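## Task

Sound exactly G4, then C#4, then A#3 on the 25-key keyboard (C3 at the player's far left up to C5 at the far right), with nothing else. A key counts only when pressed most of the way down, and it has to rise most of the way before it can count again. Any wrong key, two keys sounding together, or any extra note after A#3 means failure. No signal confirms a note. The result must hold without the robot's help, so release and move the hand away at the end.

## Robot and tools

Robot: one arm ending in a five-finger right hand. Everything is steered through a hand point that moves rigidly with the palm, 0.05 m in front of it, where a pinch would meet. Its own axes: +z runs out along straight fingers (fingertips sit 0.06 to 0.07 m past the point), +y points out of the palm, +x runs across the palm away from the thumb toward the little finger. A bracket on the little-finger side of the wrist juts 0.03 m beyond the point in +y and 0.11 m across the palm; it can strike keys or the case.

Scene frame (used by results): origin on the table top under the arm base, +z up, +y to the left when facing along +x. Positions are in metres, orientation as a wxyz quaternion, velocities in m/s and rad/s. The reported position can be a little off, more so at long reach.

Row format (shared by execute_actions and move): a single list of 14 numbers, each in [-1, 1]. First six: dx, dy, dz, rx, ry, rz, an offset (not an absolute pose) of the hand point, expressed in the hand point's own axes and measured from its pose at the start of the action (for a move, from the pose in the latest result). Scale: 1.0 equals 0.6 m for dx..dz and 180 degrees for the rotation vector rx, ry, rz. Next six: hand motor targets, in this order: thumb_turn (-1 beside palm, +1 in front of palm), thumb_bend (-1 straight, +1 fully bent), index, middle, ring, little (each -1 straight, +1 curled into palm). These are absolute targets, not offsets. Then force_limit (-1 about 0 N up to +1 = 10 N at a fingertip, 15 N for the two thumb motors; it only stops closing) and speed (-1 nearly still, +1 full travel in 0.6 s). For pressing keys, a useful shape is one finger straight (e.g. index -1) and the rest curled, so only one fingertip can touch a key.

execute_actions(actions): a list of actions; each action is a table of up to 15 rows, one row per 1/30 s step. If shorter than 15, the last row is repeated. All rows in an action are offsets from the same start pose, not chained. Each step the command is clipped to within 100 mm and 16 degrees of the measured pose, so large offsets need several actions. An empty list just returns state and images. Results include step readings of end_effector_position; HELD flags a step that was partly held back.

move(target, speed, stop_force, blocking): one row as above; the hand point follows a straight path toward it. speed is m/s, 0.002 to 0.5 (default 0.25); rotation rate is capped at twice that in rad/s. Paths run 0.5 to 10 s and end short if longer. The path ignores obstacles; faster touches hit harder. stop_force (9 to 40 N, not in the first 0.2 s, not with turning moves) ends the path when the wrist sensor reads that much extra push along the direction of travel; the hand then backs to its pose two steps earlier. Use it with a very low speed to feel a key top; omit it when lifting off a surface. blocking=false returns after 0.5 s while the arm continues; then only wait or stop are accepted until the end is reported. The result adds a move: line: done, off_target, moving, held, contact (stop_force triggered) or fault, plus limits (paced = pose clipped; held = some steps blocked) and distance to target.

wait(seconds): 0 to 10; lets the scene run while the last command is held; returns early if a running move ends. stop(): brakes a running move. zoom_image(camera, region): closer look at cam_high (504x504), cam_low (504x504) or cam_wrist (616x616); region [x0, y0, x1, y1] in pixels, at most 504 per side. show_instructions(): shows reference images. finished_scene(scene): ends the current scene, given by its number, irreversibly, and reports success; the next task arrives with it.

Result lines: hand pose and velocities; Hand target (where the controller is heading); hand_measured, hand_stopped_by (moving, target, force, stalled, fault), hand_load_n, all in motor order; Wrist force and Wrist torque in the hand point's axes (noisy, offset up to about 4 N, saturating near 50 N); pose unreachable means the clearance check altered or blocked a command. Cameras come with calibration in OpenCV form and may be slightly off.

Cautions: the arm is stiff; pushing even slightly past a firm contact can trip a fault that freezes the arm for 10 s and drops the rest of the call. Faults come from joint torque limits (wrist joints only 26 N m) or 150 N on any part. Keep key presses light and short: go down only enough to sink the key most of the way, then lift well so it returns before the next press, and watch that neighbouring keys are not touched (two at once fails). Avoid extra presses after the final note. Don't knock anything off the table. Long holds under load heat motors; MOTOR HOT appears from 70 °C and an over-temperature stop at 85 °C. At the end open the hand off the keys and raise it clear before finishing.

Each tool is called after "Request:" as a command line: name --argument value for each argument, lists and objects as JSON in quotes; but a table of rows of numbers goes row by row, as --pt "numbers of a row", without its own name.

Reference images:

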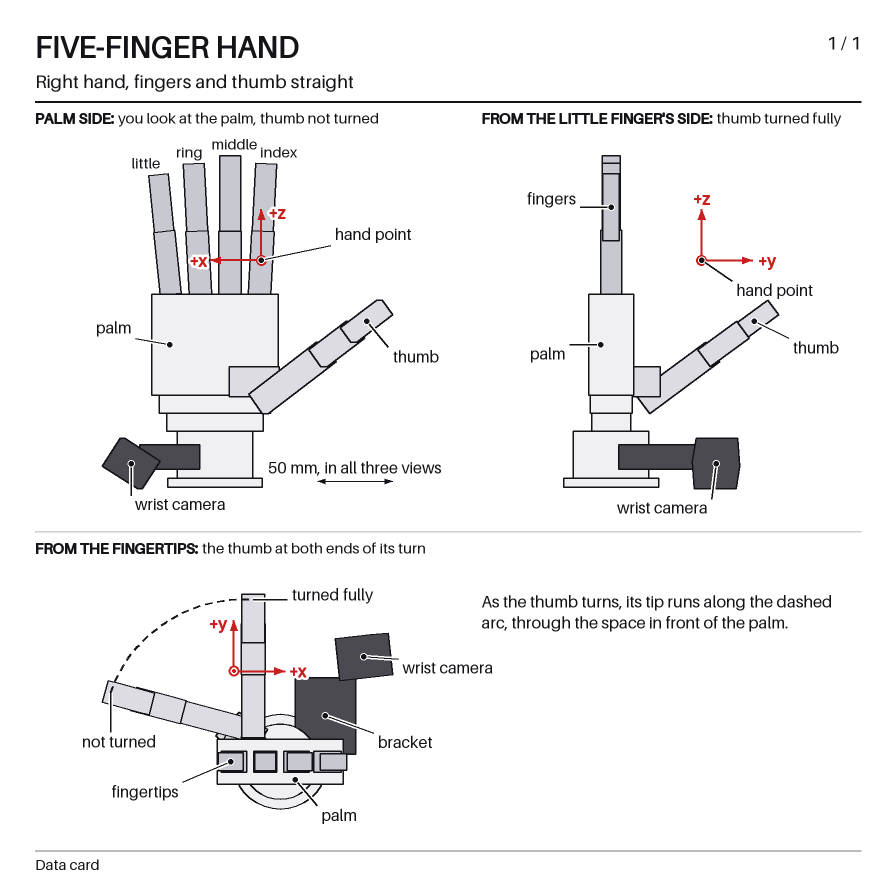

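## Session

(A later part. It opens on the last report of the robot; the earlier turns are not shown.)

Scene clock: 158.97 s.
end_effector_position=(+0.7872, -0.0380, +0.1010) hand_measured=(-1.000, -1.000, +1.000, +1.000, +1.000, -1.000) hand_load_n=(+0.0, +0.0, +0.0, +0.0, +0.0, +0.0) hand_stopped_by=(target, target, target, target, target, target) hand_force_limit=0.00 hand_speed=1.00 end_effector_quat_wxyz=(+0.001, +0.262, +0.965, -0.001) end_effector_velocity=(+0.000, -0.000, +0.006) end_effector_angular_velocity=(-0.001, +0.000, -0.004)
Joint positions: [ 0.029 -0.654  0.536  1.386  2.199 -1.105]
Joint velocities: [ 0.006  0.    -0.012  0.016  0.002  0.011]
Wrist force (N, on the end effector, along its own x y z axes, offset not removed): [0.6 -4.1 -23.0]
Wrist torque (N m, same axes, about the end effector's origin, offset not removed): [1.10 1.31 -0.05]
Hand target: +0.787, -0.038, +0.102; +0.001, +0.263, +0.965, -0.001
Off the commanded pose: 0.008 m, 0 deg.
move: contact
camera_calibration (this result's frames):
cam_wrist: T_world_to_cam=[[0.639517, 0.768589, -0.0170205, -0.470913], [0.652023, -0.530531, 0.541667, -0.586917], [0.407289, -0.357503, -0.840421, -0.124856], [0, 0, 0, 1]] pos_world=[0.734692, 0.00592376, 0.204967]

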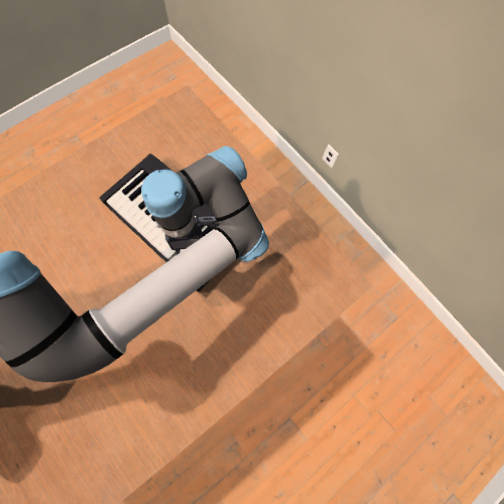

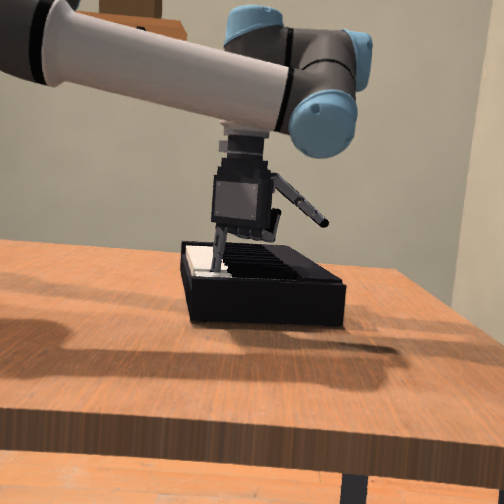

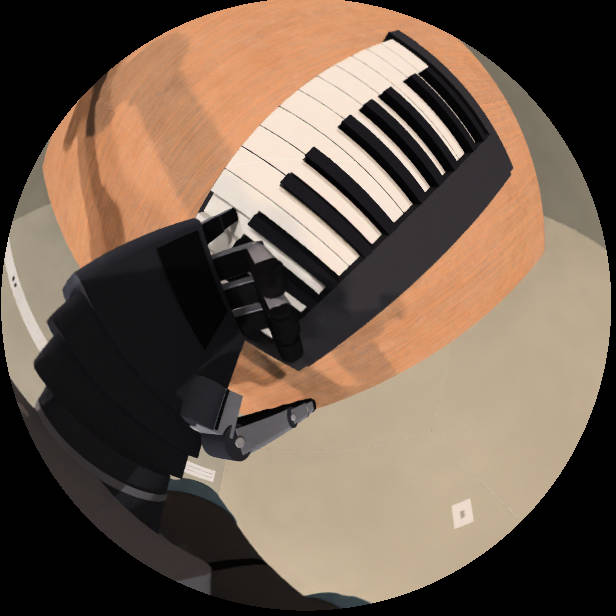

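Request:
move --target '[0,0,-0.1,0,0,0,-1,-1,1,1,1,-1,0,1]' --speed 0.1

Request:
move --target '[0.169,-0.051,0,0,0,0.831,-1,-1,1,1,1,-1,0,1]' --speed 0.1

Scene clock: 179.67 s.
end_effector_position=(+0.7870, -0.0378, +0.1608) hand_measured=(-1.000, -1.000, +1.000, +1.000, +1.000, -1.000) hand_load_n=(+0.0, +0.0, +0.0, +0.0, +0.0, +0.0) hand_stopped_by=(target, target, target, target, target, target) hand_force_limit=0.00 hand_speed=1.00 end_effector_quat_wxyz=(+0.001, +0.262, +0.965, -0.001) end_effector_velocity=(+0.000, -0.000, +0.002) end_effector_angular_velocity=(-0.001, +0.003, +0.000)
Joint positions: [ 0.085 -0.64   0.399  1.548  2.215 -1.037]
Joint velocities: [ 0.002  0.006 -0.015  0.014  0.001  0.005]
Wrist force (N, on the end effector, along its own x y z axes, offset not removed): [2.3 -1.6 -2.3]
Wrist torque (N m, same axes, about the end effector's origin, offset not removed): [-0.08 -0.39 0.13]
Hand target: +0.787, -0.038, +0.161; +0.001, +0.262, +0.965, -0.001
Off the commanded pose: 0.000 m, 0 deg.
move: done
camera_calibration (this result's frames):
cam_wrist: T_world_to_cam=[[0.639545, 0.76857, -0.0168221, -0.470005], [0.651919, -0.53062, 0.541704, -0.618988], [0.407411, -0.357411, -0.840401, -0.0745898], [0, 0, 0, 1]] pos_world=[0.734508, 0.00612513, 0.264717]

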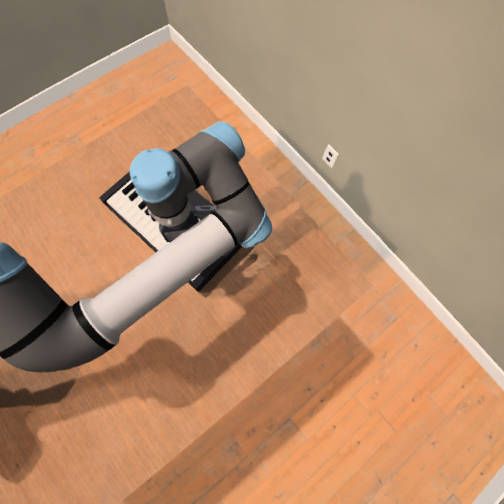

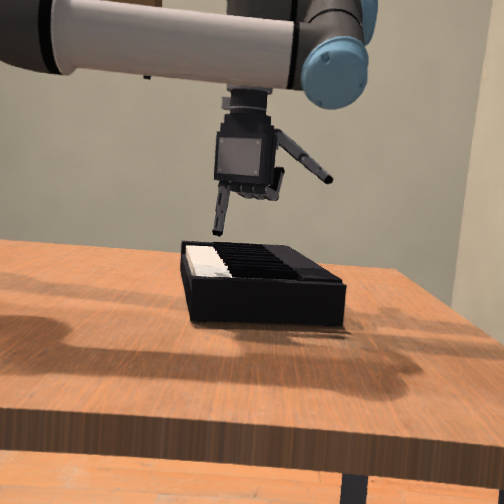

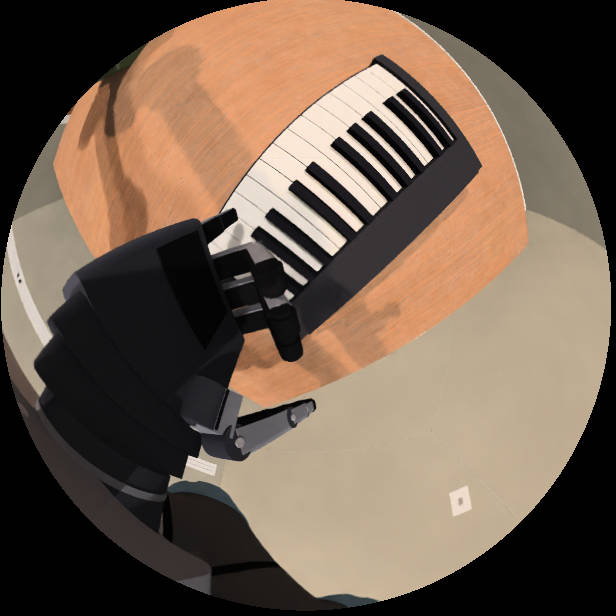

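Scene clock: 190.00 s.
end_effector_position=(+0.7086, -0.0187, +0.1604) hand_measured=(-1.000, -1.000, +1.000, +1.000, +1.000, -1.000) hand_load_n=(+0.0, +0.0, +0.0, +0.0, +0.0, +0.0) hand_stopped_by=(target, target, target, target, target, target) hand_force_limit=0.00 hand_speed=1.00 end_effector_quat_wxyz=(+0.001, +0.952, +0.305, +0.001) end_effector_velocity=(-0.000, +0.000, -0.000) end_effector_angular_velocity=(-0.000, +0.001, -0.015)
Joint positions: [ 0.24  -0.603  0.564  1.465  2.246  1.146]
Joint velocities: [ 0.     0.005 -0.008  0.005 -0.     0.016]
Wrist force (N, on the end effector, along its own x y z axes, offset not removed): [2.2 -1.1 -1.2]
Wrist torque (N m, same axes, about the end effector's origin, offset not removed): [-0.15 -0.32 0.06]
Hand target: +0.709, -0.019, +0.160; +0.001, +0.953, +0.304, +0.000
Off the commanded pose: 0.025 m, 36 deg.
move: off_target (path cut at 10 s)
camera_calibration (this result's frames):
cam_wrist: T_world_to_cam=[[0.441377, -0.897211, -0.0141209, -0.325762], [-0.752537, -0.378686, 0.538781, 0.441009], [-0.488747, -0.227179, -0.842328, 0.601633], [0, 0, 0, 1]] pos_world=[0.769706, 0.0114051, 0.264564]

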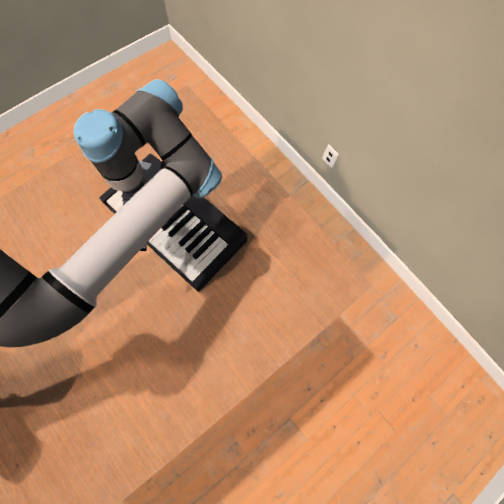

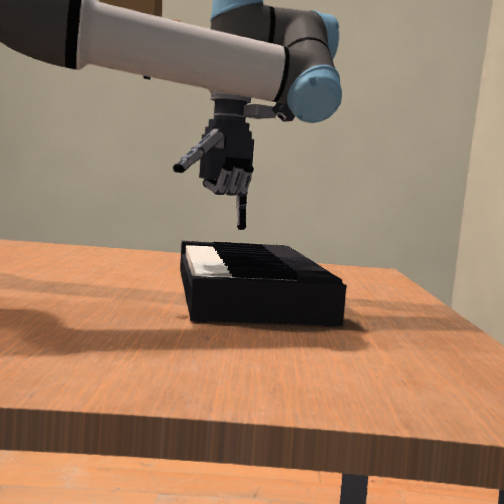

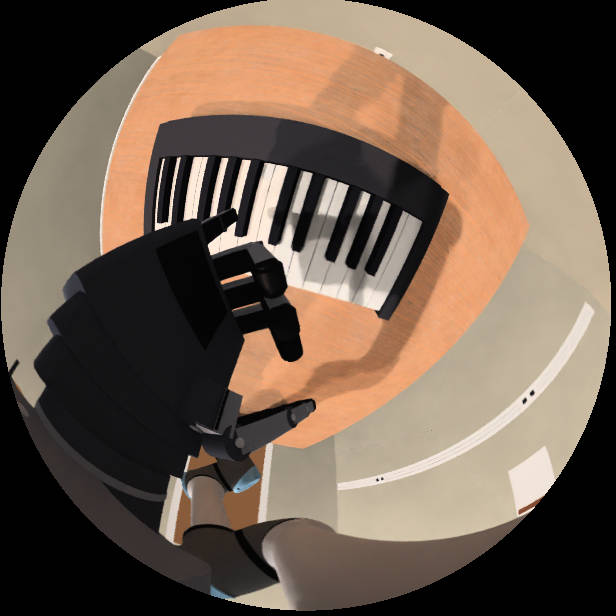

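Request:
move --target '[-0.028,-0.0315,0.05,0,0,0.198,-1,-1,1,1,1,-1,0,1]' --speed 0.3

Scene clock: 196.40 s.
end_effector_position=(+0.7056, -0.0179, +0.1566) hand_measured=(-1.000, -1.000, +1.000, +1.000, +1.000, -1.000) hand_load_n=(+0.0, +0.0, +0.0, +0.0, +0.0, +0.0) hand_stopped_by=(target, target, target, target, target, target) hand_force_limit=0.00 hand_speed=1.00 end_effector_quat_wxyz=(+0.001, +0.963, +0.268, +0.001) end_effector_velocity=(-0.000, +0.000, +0.000) end_effector_angular_velocity=(+0.001, -0.000, -0.000)
Joint positions: [ 0.238 -0.595  0.555  1.461  2.246  1.217]
Joint velocities: [ 0.    -0.001  0.    -0.    -0.001  0.   ]
Wrist force (N, on the end effector, along its own x y z axes, offset not removed): [1.7 -0.6 -0.7]
Wrist torque (N m, same axes, about the end effector's origin, offset not removed): [-0.02 -0.26 0.12]
Hand target: +0.706, -0.018, +0.157; +0.001, +0.963, +0.268, +0.001
Off the commanded pose: 0.034 m, 31 deg; orientation clipped at the last step of the last action.
move: held; limits=paced,held; held on 31 of 41 steps, including the last
pose unreachable: on one or more control steps of this call, first in action 0 (counted from 0), an arm could not follow its commanded pose, so it was not sent that pose on those steps. On the call's last step it was still not sent that pose. It may still have moved: this result reports where it is.
cause: the commanded pose would bring two parts of the arm too close to each other (joints 4 (wrist 1) to 6 (wrist 3) lie between them).
camera_calibration (this result's frames):
cam_wrist: T_world_to_cam=[[0.371582, -0.928292, -0.0141446, -0.275084], [-0.780213, -0.320493, 0.537171, 0.461931], [-0.503185, -0.188567, -0.843355, 0.608175], [0, 0, 0, 1]] pos_world=[0.768645, 0.0073688, 0.260881]

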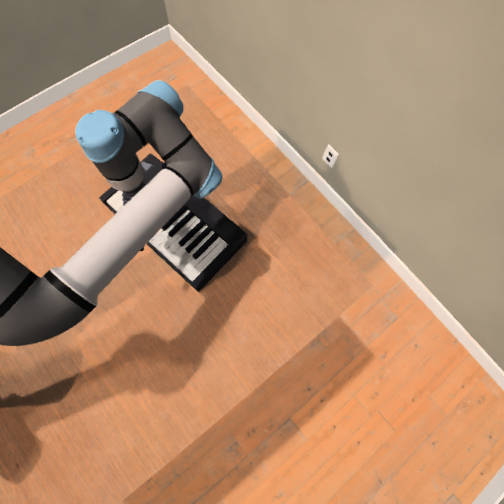

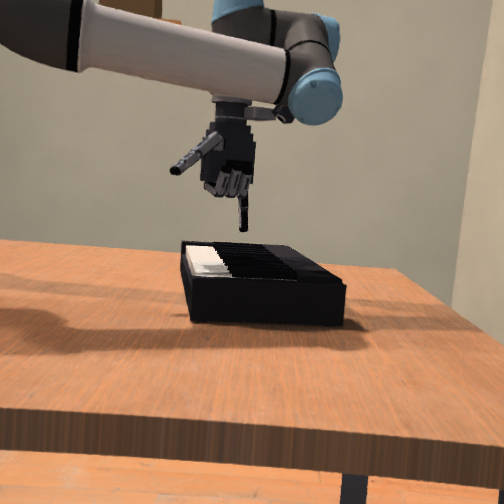

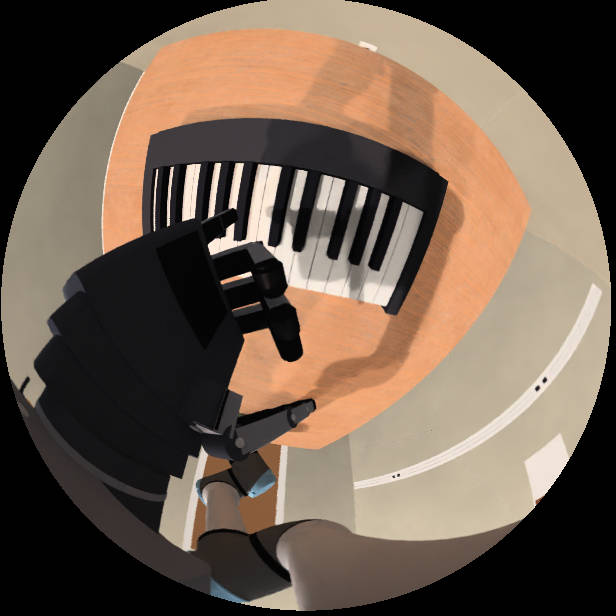

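Request:
move --target '[0.002,0.038,0.05,0,0,0,-1,-1,1,1,1,-1,0,1]' --speed 0.05

Request:
zoom_image --camera "cam_wrist" --region '[150, 100, 350, 300]'

Scene clock: 204.07 s.
end_effector_position=(+0.7184, -0.0368, +0.1269) hand_measured=(-1.000, -1.000, +1.000, +1.000, +1.000, -1.000) hand_load_n=(+0.0, +0.0, +0.0, +0.0, +0.0, +0.0) hand_stopped_by=(target, target, target, target, target, target) hand_force_limit=0.00 hand_speed=1.00 end_effector_quat_wxyz=(+0.001, +0.963, +0.268, +0.002) end_effector_velocity=(+0.001, -0.001, -0.002) end_effector_angular_velocity=(+0.000, -0.001, -0.001)
Joint positions: [ 0.184 -0.58   0.539  1.421  2.237  1.15 ]
Joint velocities: [-0.004  0.002 -0.004 -0.002 -0.001 -0.004]
Wrist force (N, on the end effector, along its own x y z axes, offset not removed): [-0.9 -1.0 -1.7]
Wrist torque (N m, same axes, about the end effector's origin, offset not removed): [0.02 0.19 -0.04]
Hand target: +0.719, -0.037, +0.127; +0.001, +0.963, +0.268, +0.002
Off the commanded pose: 0.000 m, 0 deg.
move: done
camera_calibration (this result's frames):
cam_wrist: T_world_to_cam=[[0.371583, -0.928294, -0.0140158, -0.297775], [-0.78028, -0.320445, 0.537101, 0.481867], [-0.503079, -0.188641, -0.843401, 0.585976], [0, 0, 0, 1]] pos_world=[0.781431, -0.0114717, 0.231228]

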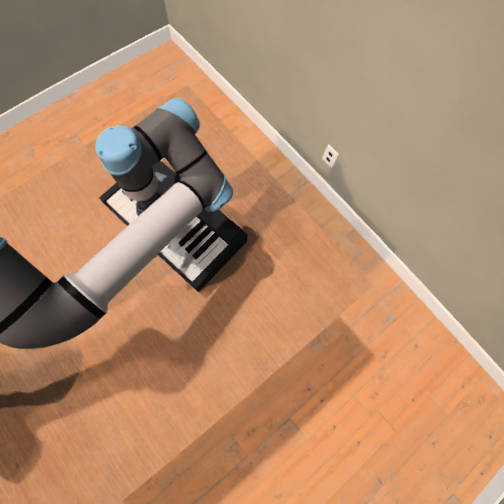

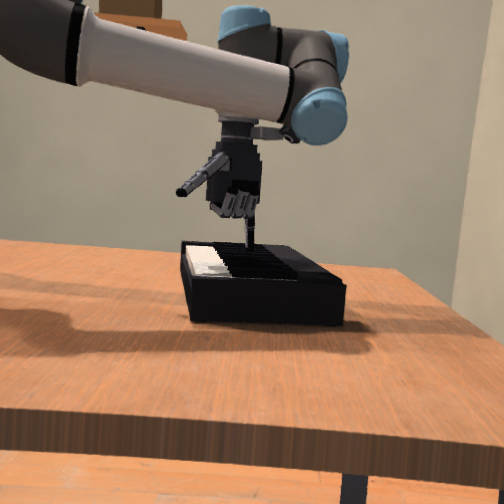

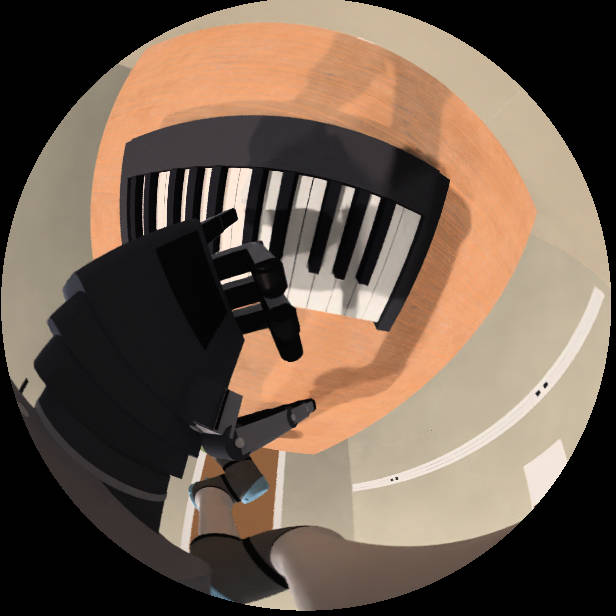

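Region (150, 100, 350, 300) of cam_wrist's 616x616 image, scaled by 2.520, with more detail than that image has.

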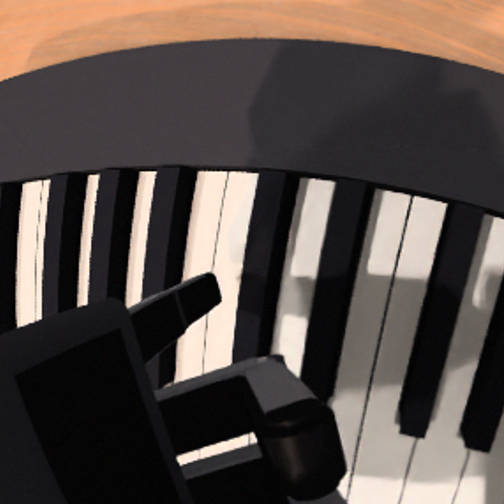

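Request:
move --target '[-0.0145,0.039,0,0,0,0,-1,-1,1,1,1,-1,0,1]' --speed 0.05

Request:
zoom_image --camera "cam_wrist" --region '[150, 100, 350, 300]'

Scene clock: 218.37 s.
end_effector_position=(+0.7230, -0.0610, +0.1270) hand_measured=(-1.000, -1.000, +1.000, +1.000, +1.000, -1.000) hand_load_n=(+0.0, +0.0, +0.0, +0.0, +0.0, +0.0) hand_stopped_by=(target, target, target, target, target, target) hand_force_limit=0.00 hand_speed=1.00 end_effector_quat_wxyz=(+0.001, +0.963, +0.268, +0.002) end_effector_velocity=(+0.001, -0.002, +0.000) end_effector_angular_velocity=(+0.001, -0.001, -0.001)
Joint positions: [ 0.154 -0.601  0.534  1.424  2.231  1.113]
Joint velocities: [-0.003 -0.002 -0.002 -0.    -0.001 -0.004]
Wrist force (N, on the end effector, along its own x y z axes, offset not removed): [1.8 -2.3 -1.1]
Wrist torque (N m, same axes, about the end effector's origin, offset not removed): [-0.31 -0.27 -0.02]
Hand target: +0.723, -0.061, +0.127; +0.001, +0.963, +0.268, +0.002
Off the commanded pose: 0.000 m, 0 deg.
move: done
camera_calibration (this result's frames):
cam_wrist: T_world_to_cam=[[0.371584, -0.928295, -0.0139378, -0.321996], [-0.780312, -0.320412, 0.537075, 0.477646], [-0.50303, -0.188693, -0.843419, 0.583741], [0, 0, 0, 1]] pos_world=[0.786001, -0.0357165, 0.231318]

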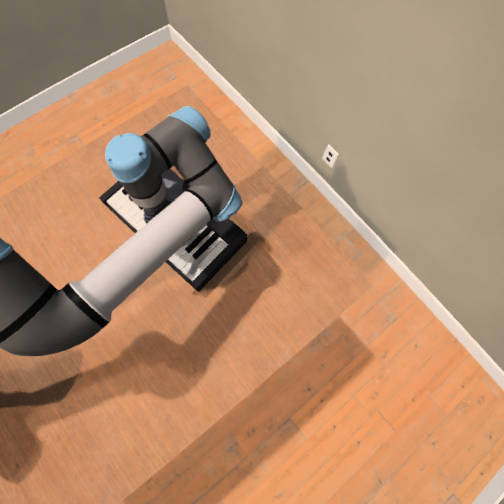

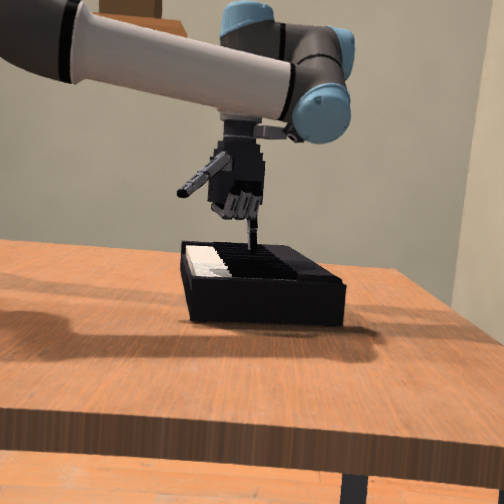

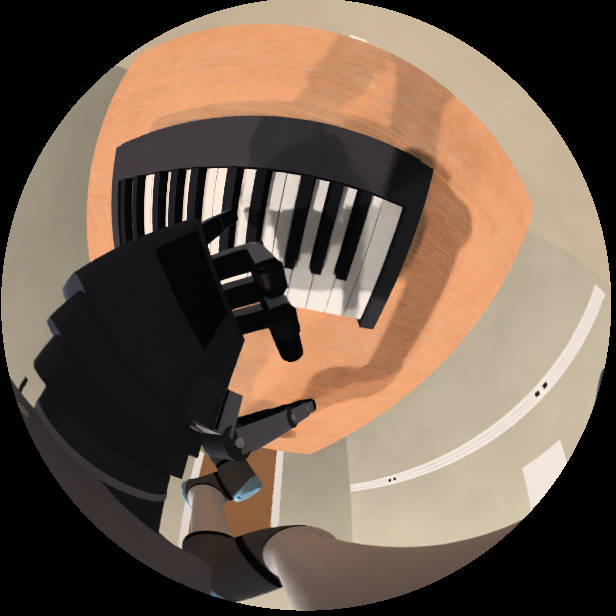

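Region (150, 100, 350, 300) of cam_wrist's 616x616 image, scaled by 2.520, with more detail than that image has.

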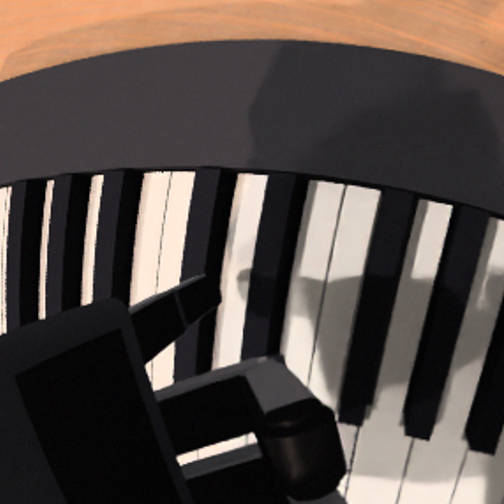

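Request:
move --target '[0,0,0.04,0,0,0,-1,-1,1,1,1,-1,0,1]' --speed 0.02 --stop_force 10

Request:
move --target '[0,0,-0.05,0,0,0,-1,-1,1,1,1,-1,0,1]' --speed 0.1

Scene clock: 224.63 s.
end_effector_position=(+0.7231, -0.0612, +0.1104) hand_measured=(-1.000, -1.000, +1.000, +1.000, +1.000, -1.000) hand_load_n=(+0.0, +0.0, +0.0, +0.0, +0.0, -10.0) hand_stopped_by=(target, target, target, target, target, target) hand_force_limit=0.00 hand_speed=1.00 end_effector_quat_wxyz=(+0.001, +0.963, +0.269, +0.001) end_effector_velocity=(-0.000, +0.001, +0.007) end_effector_angular_velocity=(+0.002, -0.000, -0.002)
Joint positions: [ 0.138 -0.602  0.565  1.382  2.227  1.093]
Joint velocities: [ 0.007 -0.    -0.013  0.018 -0.     0.011]
Wrist force (N, on the end effector, along its own x y z axes, offset not removed): [0.5 9.3 -4.1]
Wrist torque (N m, same axes, about the end effector's origin, offset not removed): [-0.33 -0.12 0.78]
Hand target: +0.723, -0.061, +0.111; +0.001, +0.963, +0.268, +0.002
Off the commanded pose: 0.007 m, 0 deg.
move: contact
camera_calibration (this result's frames):
cam_wrist: T_world_to_cam=[[0.371673, -0.928257, -0.0140665, -0.322485], [-0.780194, -0.320529, 0.537177, 0.486459], [-0.503147, -0.188679, -0.843352, 0.569799], [0, 0, 0, 1]] pos_world=[0.786084, -0.0359156, 0.214691]

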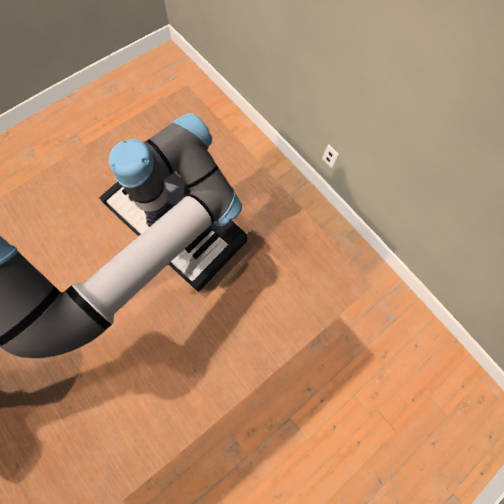

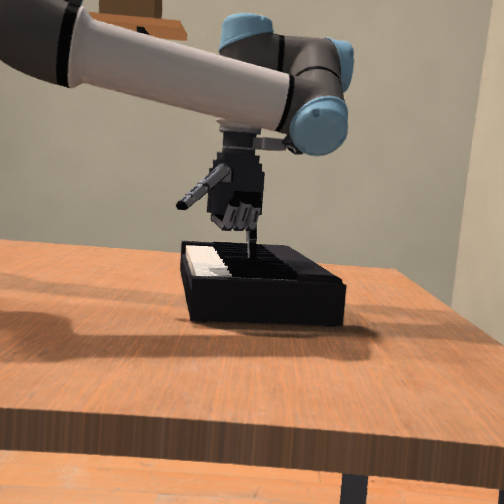

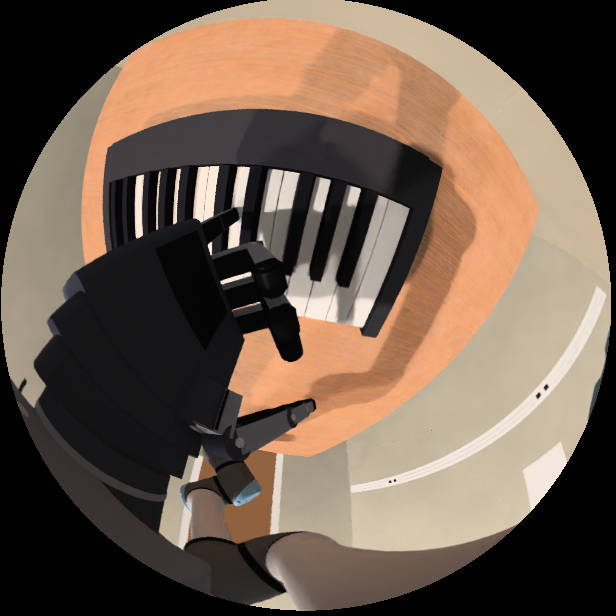

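Scene clock: 225.53 s.
end_effector_position=(+0.7230, -0.0612, +0.1401) hand_measured=(-1.000, -1.000, +1.000, +1.000, +1.000, -1.000) hand_load_n=(+0.0, +0.0, +0.0, +0.0, +0.0, +0.0) hand_stopped_by=(target, target, target, target, target, target) hand_force_limit=0.00 hand_speed=1.00 end_effector_quat_wxyz=(+0.001, +0.963, +0.269, +0.002) end_effector_velocity=(+0.000, +0.000, +0.002) end_effector_angular_velocity=(+0.001, +0.001, -0.001)
Joint positions: [ 0.166 -0.6    0.507  1.459  2.233  1.128]
Joint velocities: [ 0.002  0.002 -0.008  0.008 -0.     0.004]
Wrist force (N, on the end effector, along its own x y z axes, offset not removed): [0.6 -2.0 -1.5]
Wrist torque (N m, same axes, about the end effector's origin, offset not removed): [-0.24 -0.03 0.12]
Hand target: +0.723, -0.061, +0.140; +0.001, +0.963, +0.269, +0.001
Off the commanded pose: 0.000 m, 0 deg.
move: done
camera_calibration (this result's frames):
cam_wrist: T_world_to_cam=[[0.371679, -0.928254, -0.0140902, -0.321965], [-0.780239, -0.320565, 0.53709, 0.470432], [-0.503073, -0.188632, -0.843407, 0.594797], [0, 0, 0, 1]] pos_world=[0.785943, -0.0358632, 0.244456]

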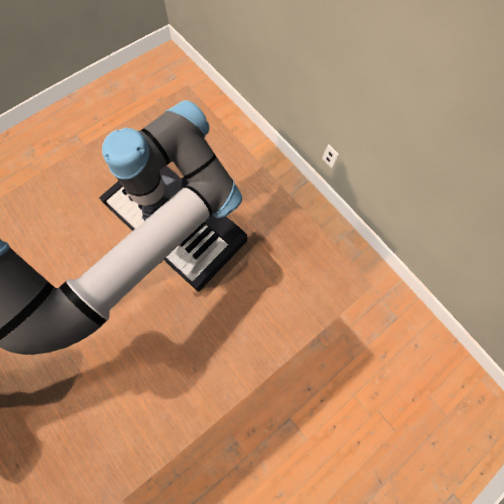

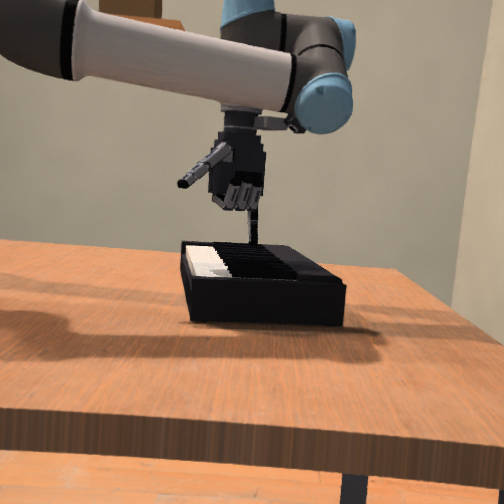

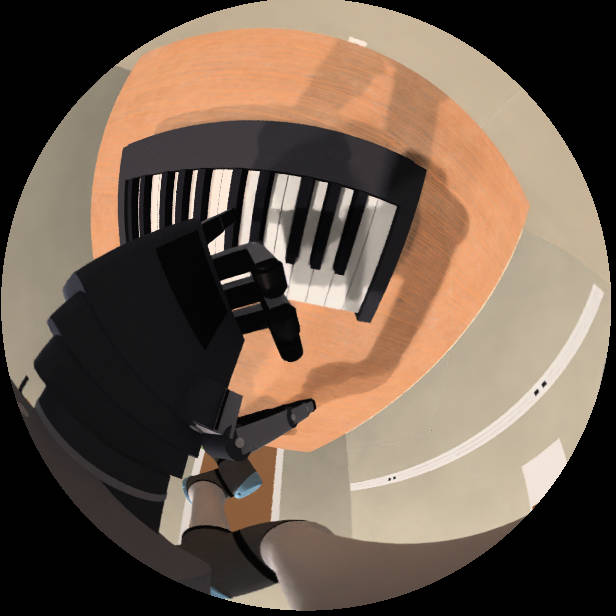

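Request:
move --target '[0.025,-0.067,0.02,0,0,0,-1,-1,1,1,1,-1,0,1]' --speed 0.05

Request:
zoom_image --camera "cam_wrist" --region '[150, 100, 350, 300]'

Scene clock: 232.10 s.
end_effector_position=(+0.7151, -0.0193, +0.1281) hand_measured=(-1.000, -1.000, +1.000, +1.000, +1.000, -1.000) hand_load_n=(+0.0, +0.0, +0.0, +0.0, +0.0, +0.0) hand_stopped_by=(target, target, target, target, target, target) hand_force_limit=0.00 hand_speed=1.00 end_effector_quat_wxyz=(+0.001, +0.963, +0.269, +0.001) end_effector_velocity=(-0.000, +0.002, -0.000) end_effector_angular_velocity=(+0.001, -0.001, -0.001)
Joint positions: [ 0.207 -0.563  0.535  1.425  2.241  1.178]
Joint velocities: [ 0.002  0.002 -0.001 -0.002 -0.     0.003]
Wrist force (N, on the end effector, along its own x y z axes, offset not removed): [3.2 -1.4 -2.2]
Wrist torque (N m, same axes, about the end effector's origin, offset not removed): [-0.15 -0.37 0.15]
Hand target: +0.715, -0.019, +0.128; +0.001, +0.963, +0.269, +0.001
Off the commanded pose: 0.000 m, 0 deg.
move: done
camera_calibration (this result's frames):
cam_wrist: T_world_to_cam=[[0.371672, -0.928256, -0.0141861, -0.280347], [-0.78019, -0.320595, 0.537142, 0.484187], [-0.503153, -0.188573, -0.843372, 0.588637], [0, 0, 0, 1]] pos_world=[0.77813, 0.00599528, 0.232386]

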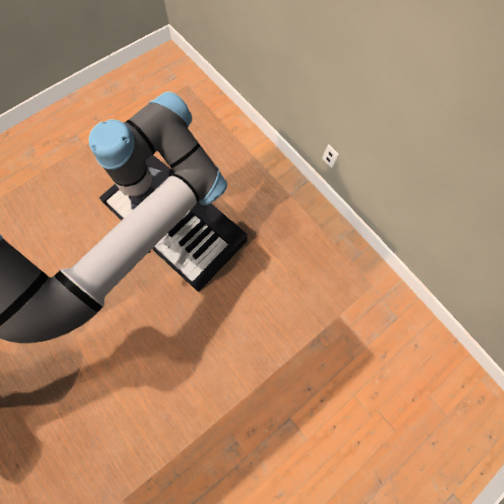

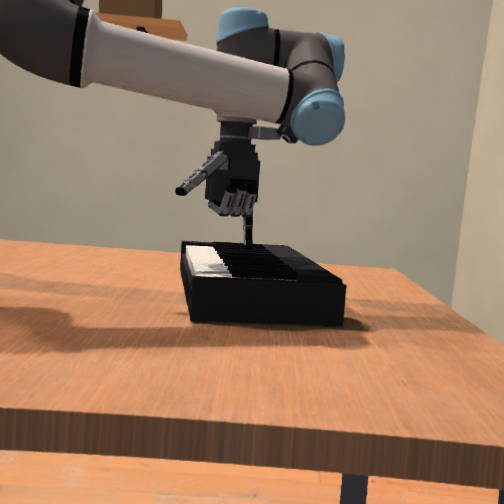

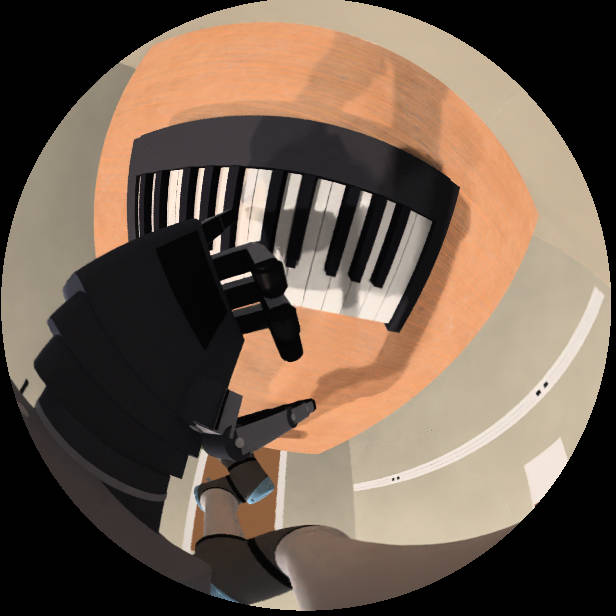

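Region (150, 100, 350, 300) of cam_wrist's 616x616 image, scaled by 2.520, with more detail than that image has.

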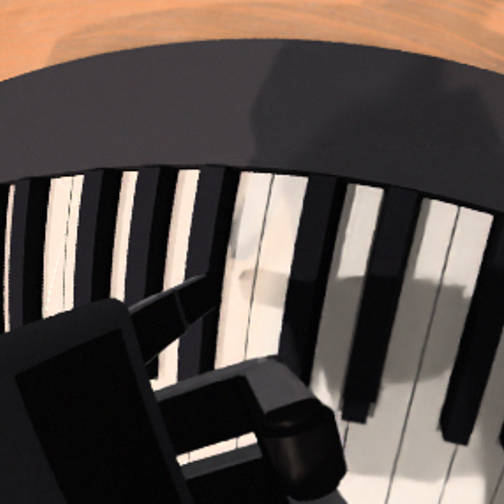

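Over A#3. Press.

Request:
move --target '[0,0,0.04,0,0,0,-1,-1,1,1,1,-1,0,1]' --speed 0.02 --stop_force 10

Request:
move --target '[0,0,-0.15,0,0,0,-1,-1,1,1,1,-1,0,1]' --speed 0.15

Request:
finished_scene --scene 1

Scene clock: 240.90 s.
end_effector_position=(+0.7152, -0.0194, +0.1114) hand_measured=(-1.000, -1.000, +1.000, +1.000, +1.000, -0.998) hand_load_n=(+0.0, +0.0, +0.0, +0.0, +0.0, -12.0) hand_stopped_by=(target, target, target, target, target, target) hand_force_limit=0.00 hand_speed=1.00 end_effector_quat_wxyz=(+0.001, +0.963, +0.269, +0.001) end_effector_velocity=(-0.000, +0.001, +0.007) end_effector_angular_velocity=(+0.002, +0.001, -0.003)
Joint positions: [ 0.191 -0.563  0.566  1.382  2.238  1.158]
Joint velocities: [ 0.006  0.    -0.012  0.017 -0.001  0.011]
Wrist force (N, on the end effector, along its own x y z axes, offset not removed): [-3.7 9.9 -12.4]
Wrist torque (N m, same axes, about the end effector's origin, offset not removed): [-0.28 0.29 0.65]
Hand target: +0.715, -0.019, +0.112; +0.001, +0.963, +0.268, +0.001
Off the commanded pose: 0.007 m, 0 deg.
move: contact
camera_calibration (this result's frames):
cam_wrist: T_world_to_cam=[[0.371721, -0.928235, -0.0142278, -0.280687], [-0.780086, -0.320629, 0.537273, 0.493048], [-0.503278, -0.188617, -0.843288, 0.574696], [0, 0, 0, 1]] pos_world=[0.778189, 0.00593861, 0.215739]

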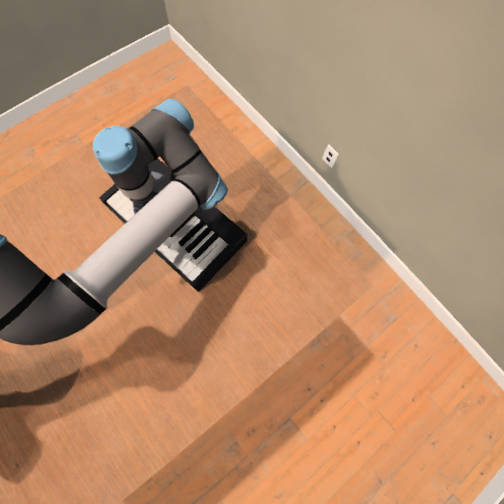

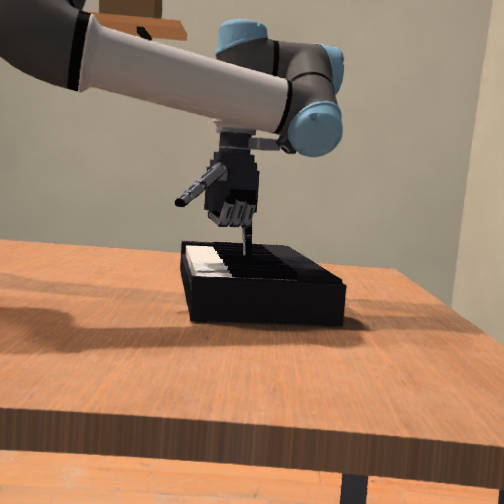

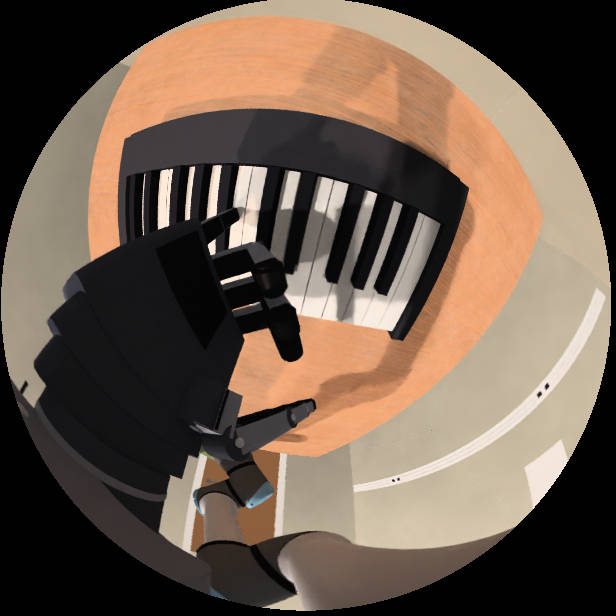

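Scene clock: 241.77 s.
end_effector_position=(+0.7150, -0.0192, +0.1579) hand_measured=(-1.000, -1.000, +1.000, +1.000, +1.000, -1.000) hand_load_n=(+0.0, +0.0, +0.0, +0.0, +0.0, +0.0) hand_stopped_by=(target, target, target, target, target, target) hand_force_limit=0.00 hand_speed=1.00 end_effector_quat_wxyz=(+0.001, +0.963, +0.269, +0.003) end_effector_velocity=(-0.000, +0.000, -0.001) end_effector_angular_velocity=(+0.001, +0.002, +0.002)
Joint positions: [ 0.235 -0.56   0.477  1.498  2.245  1.21 ]
Joint velocities: [-0.    -0.     0.002 -0.    -0.001 -0.001]
Wrist force (N, on the end effector, along its own x y z axes, offset not removed): [1.2 -0.2 -2.4]
Wrist torque (N m, same axes, about the end effector's origin, offset not removed): [0.02 -0.14 0.08]
Hand target: +0.715, -0.019, +0.158; +0.001, +0.963, +0.269, +0.003
Off the commanded pose: 0.044 m, 0 deg.
move: held; limits=held; held on 11 of 26 steps, including the last
pose unreachable: on one or more control steps of this call, first in action 0 (counted from 0), an arm could not follow its commanded pose, so it was not sent that pose on those steps. On the call's last step it was still not sent that pose. It may still have moved: this result reports where it is.
cause: the commanded pose would bring two parts of the arm too close to each other (joints 4 (wrist 1) to 6 (wrist 3) lie between them).
camera_calibration (this result's frames):
cam_wrist: T_world_to_cam=[[0.372367, -0.927988, -0.0134437, -0.280382], [-0.782067, -0.321547, 0.533834, 0.469934], [-0.499715, -0.188268, -0.845482, 0.611615], [0, 0, 0, 1]] pos_world=[0.777557, 0.00606282, 0.262473]

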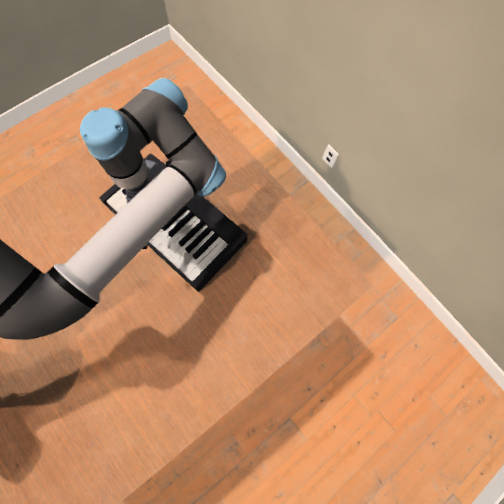

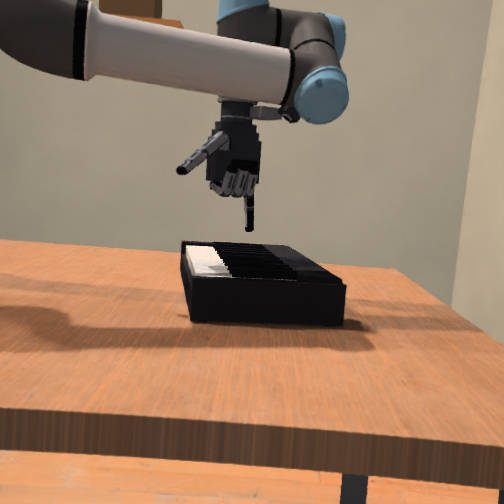

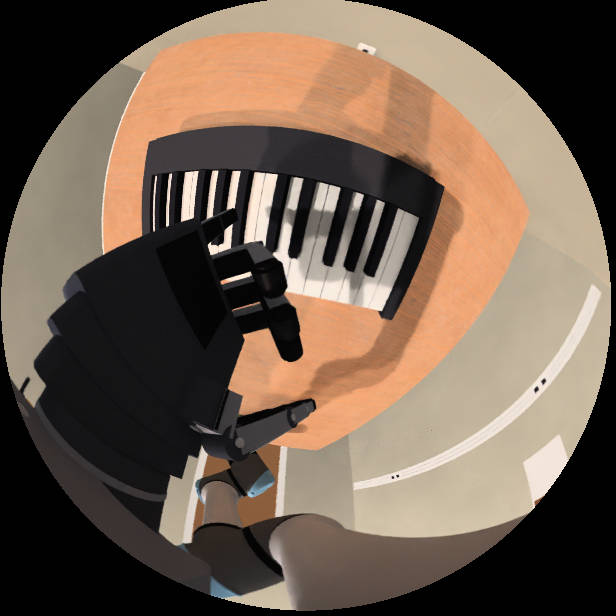

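The scene is finished: the task was done.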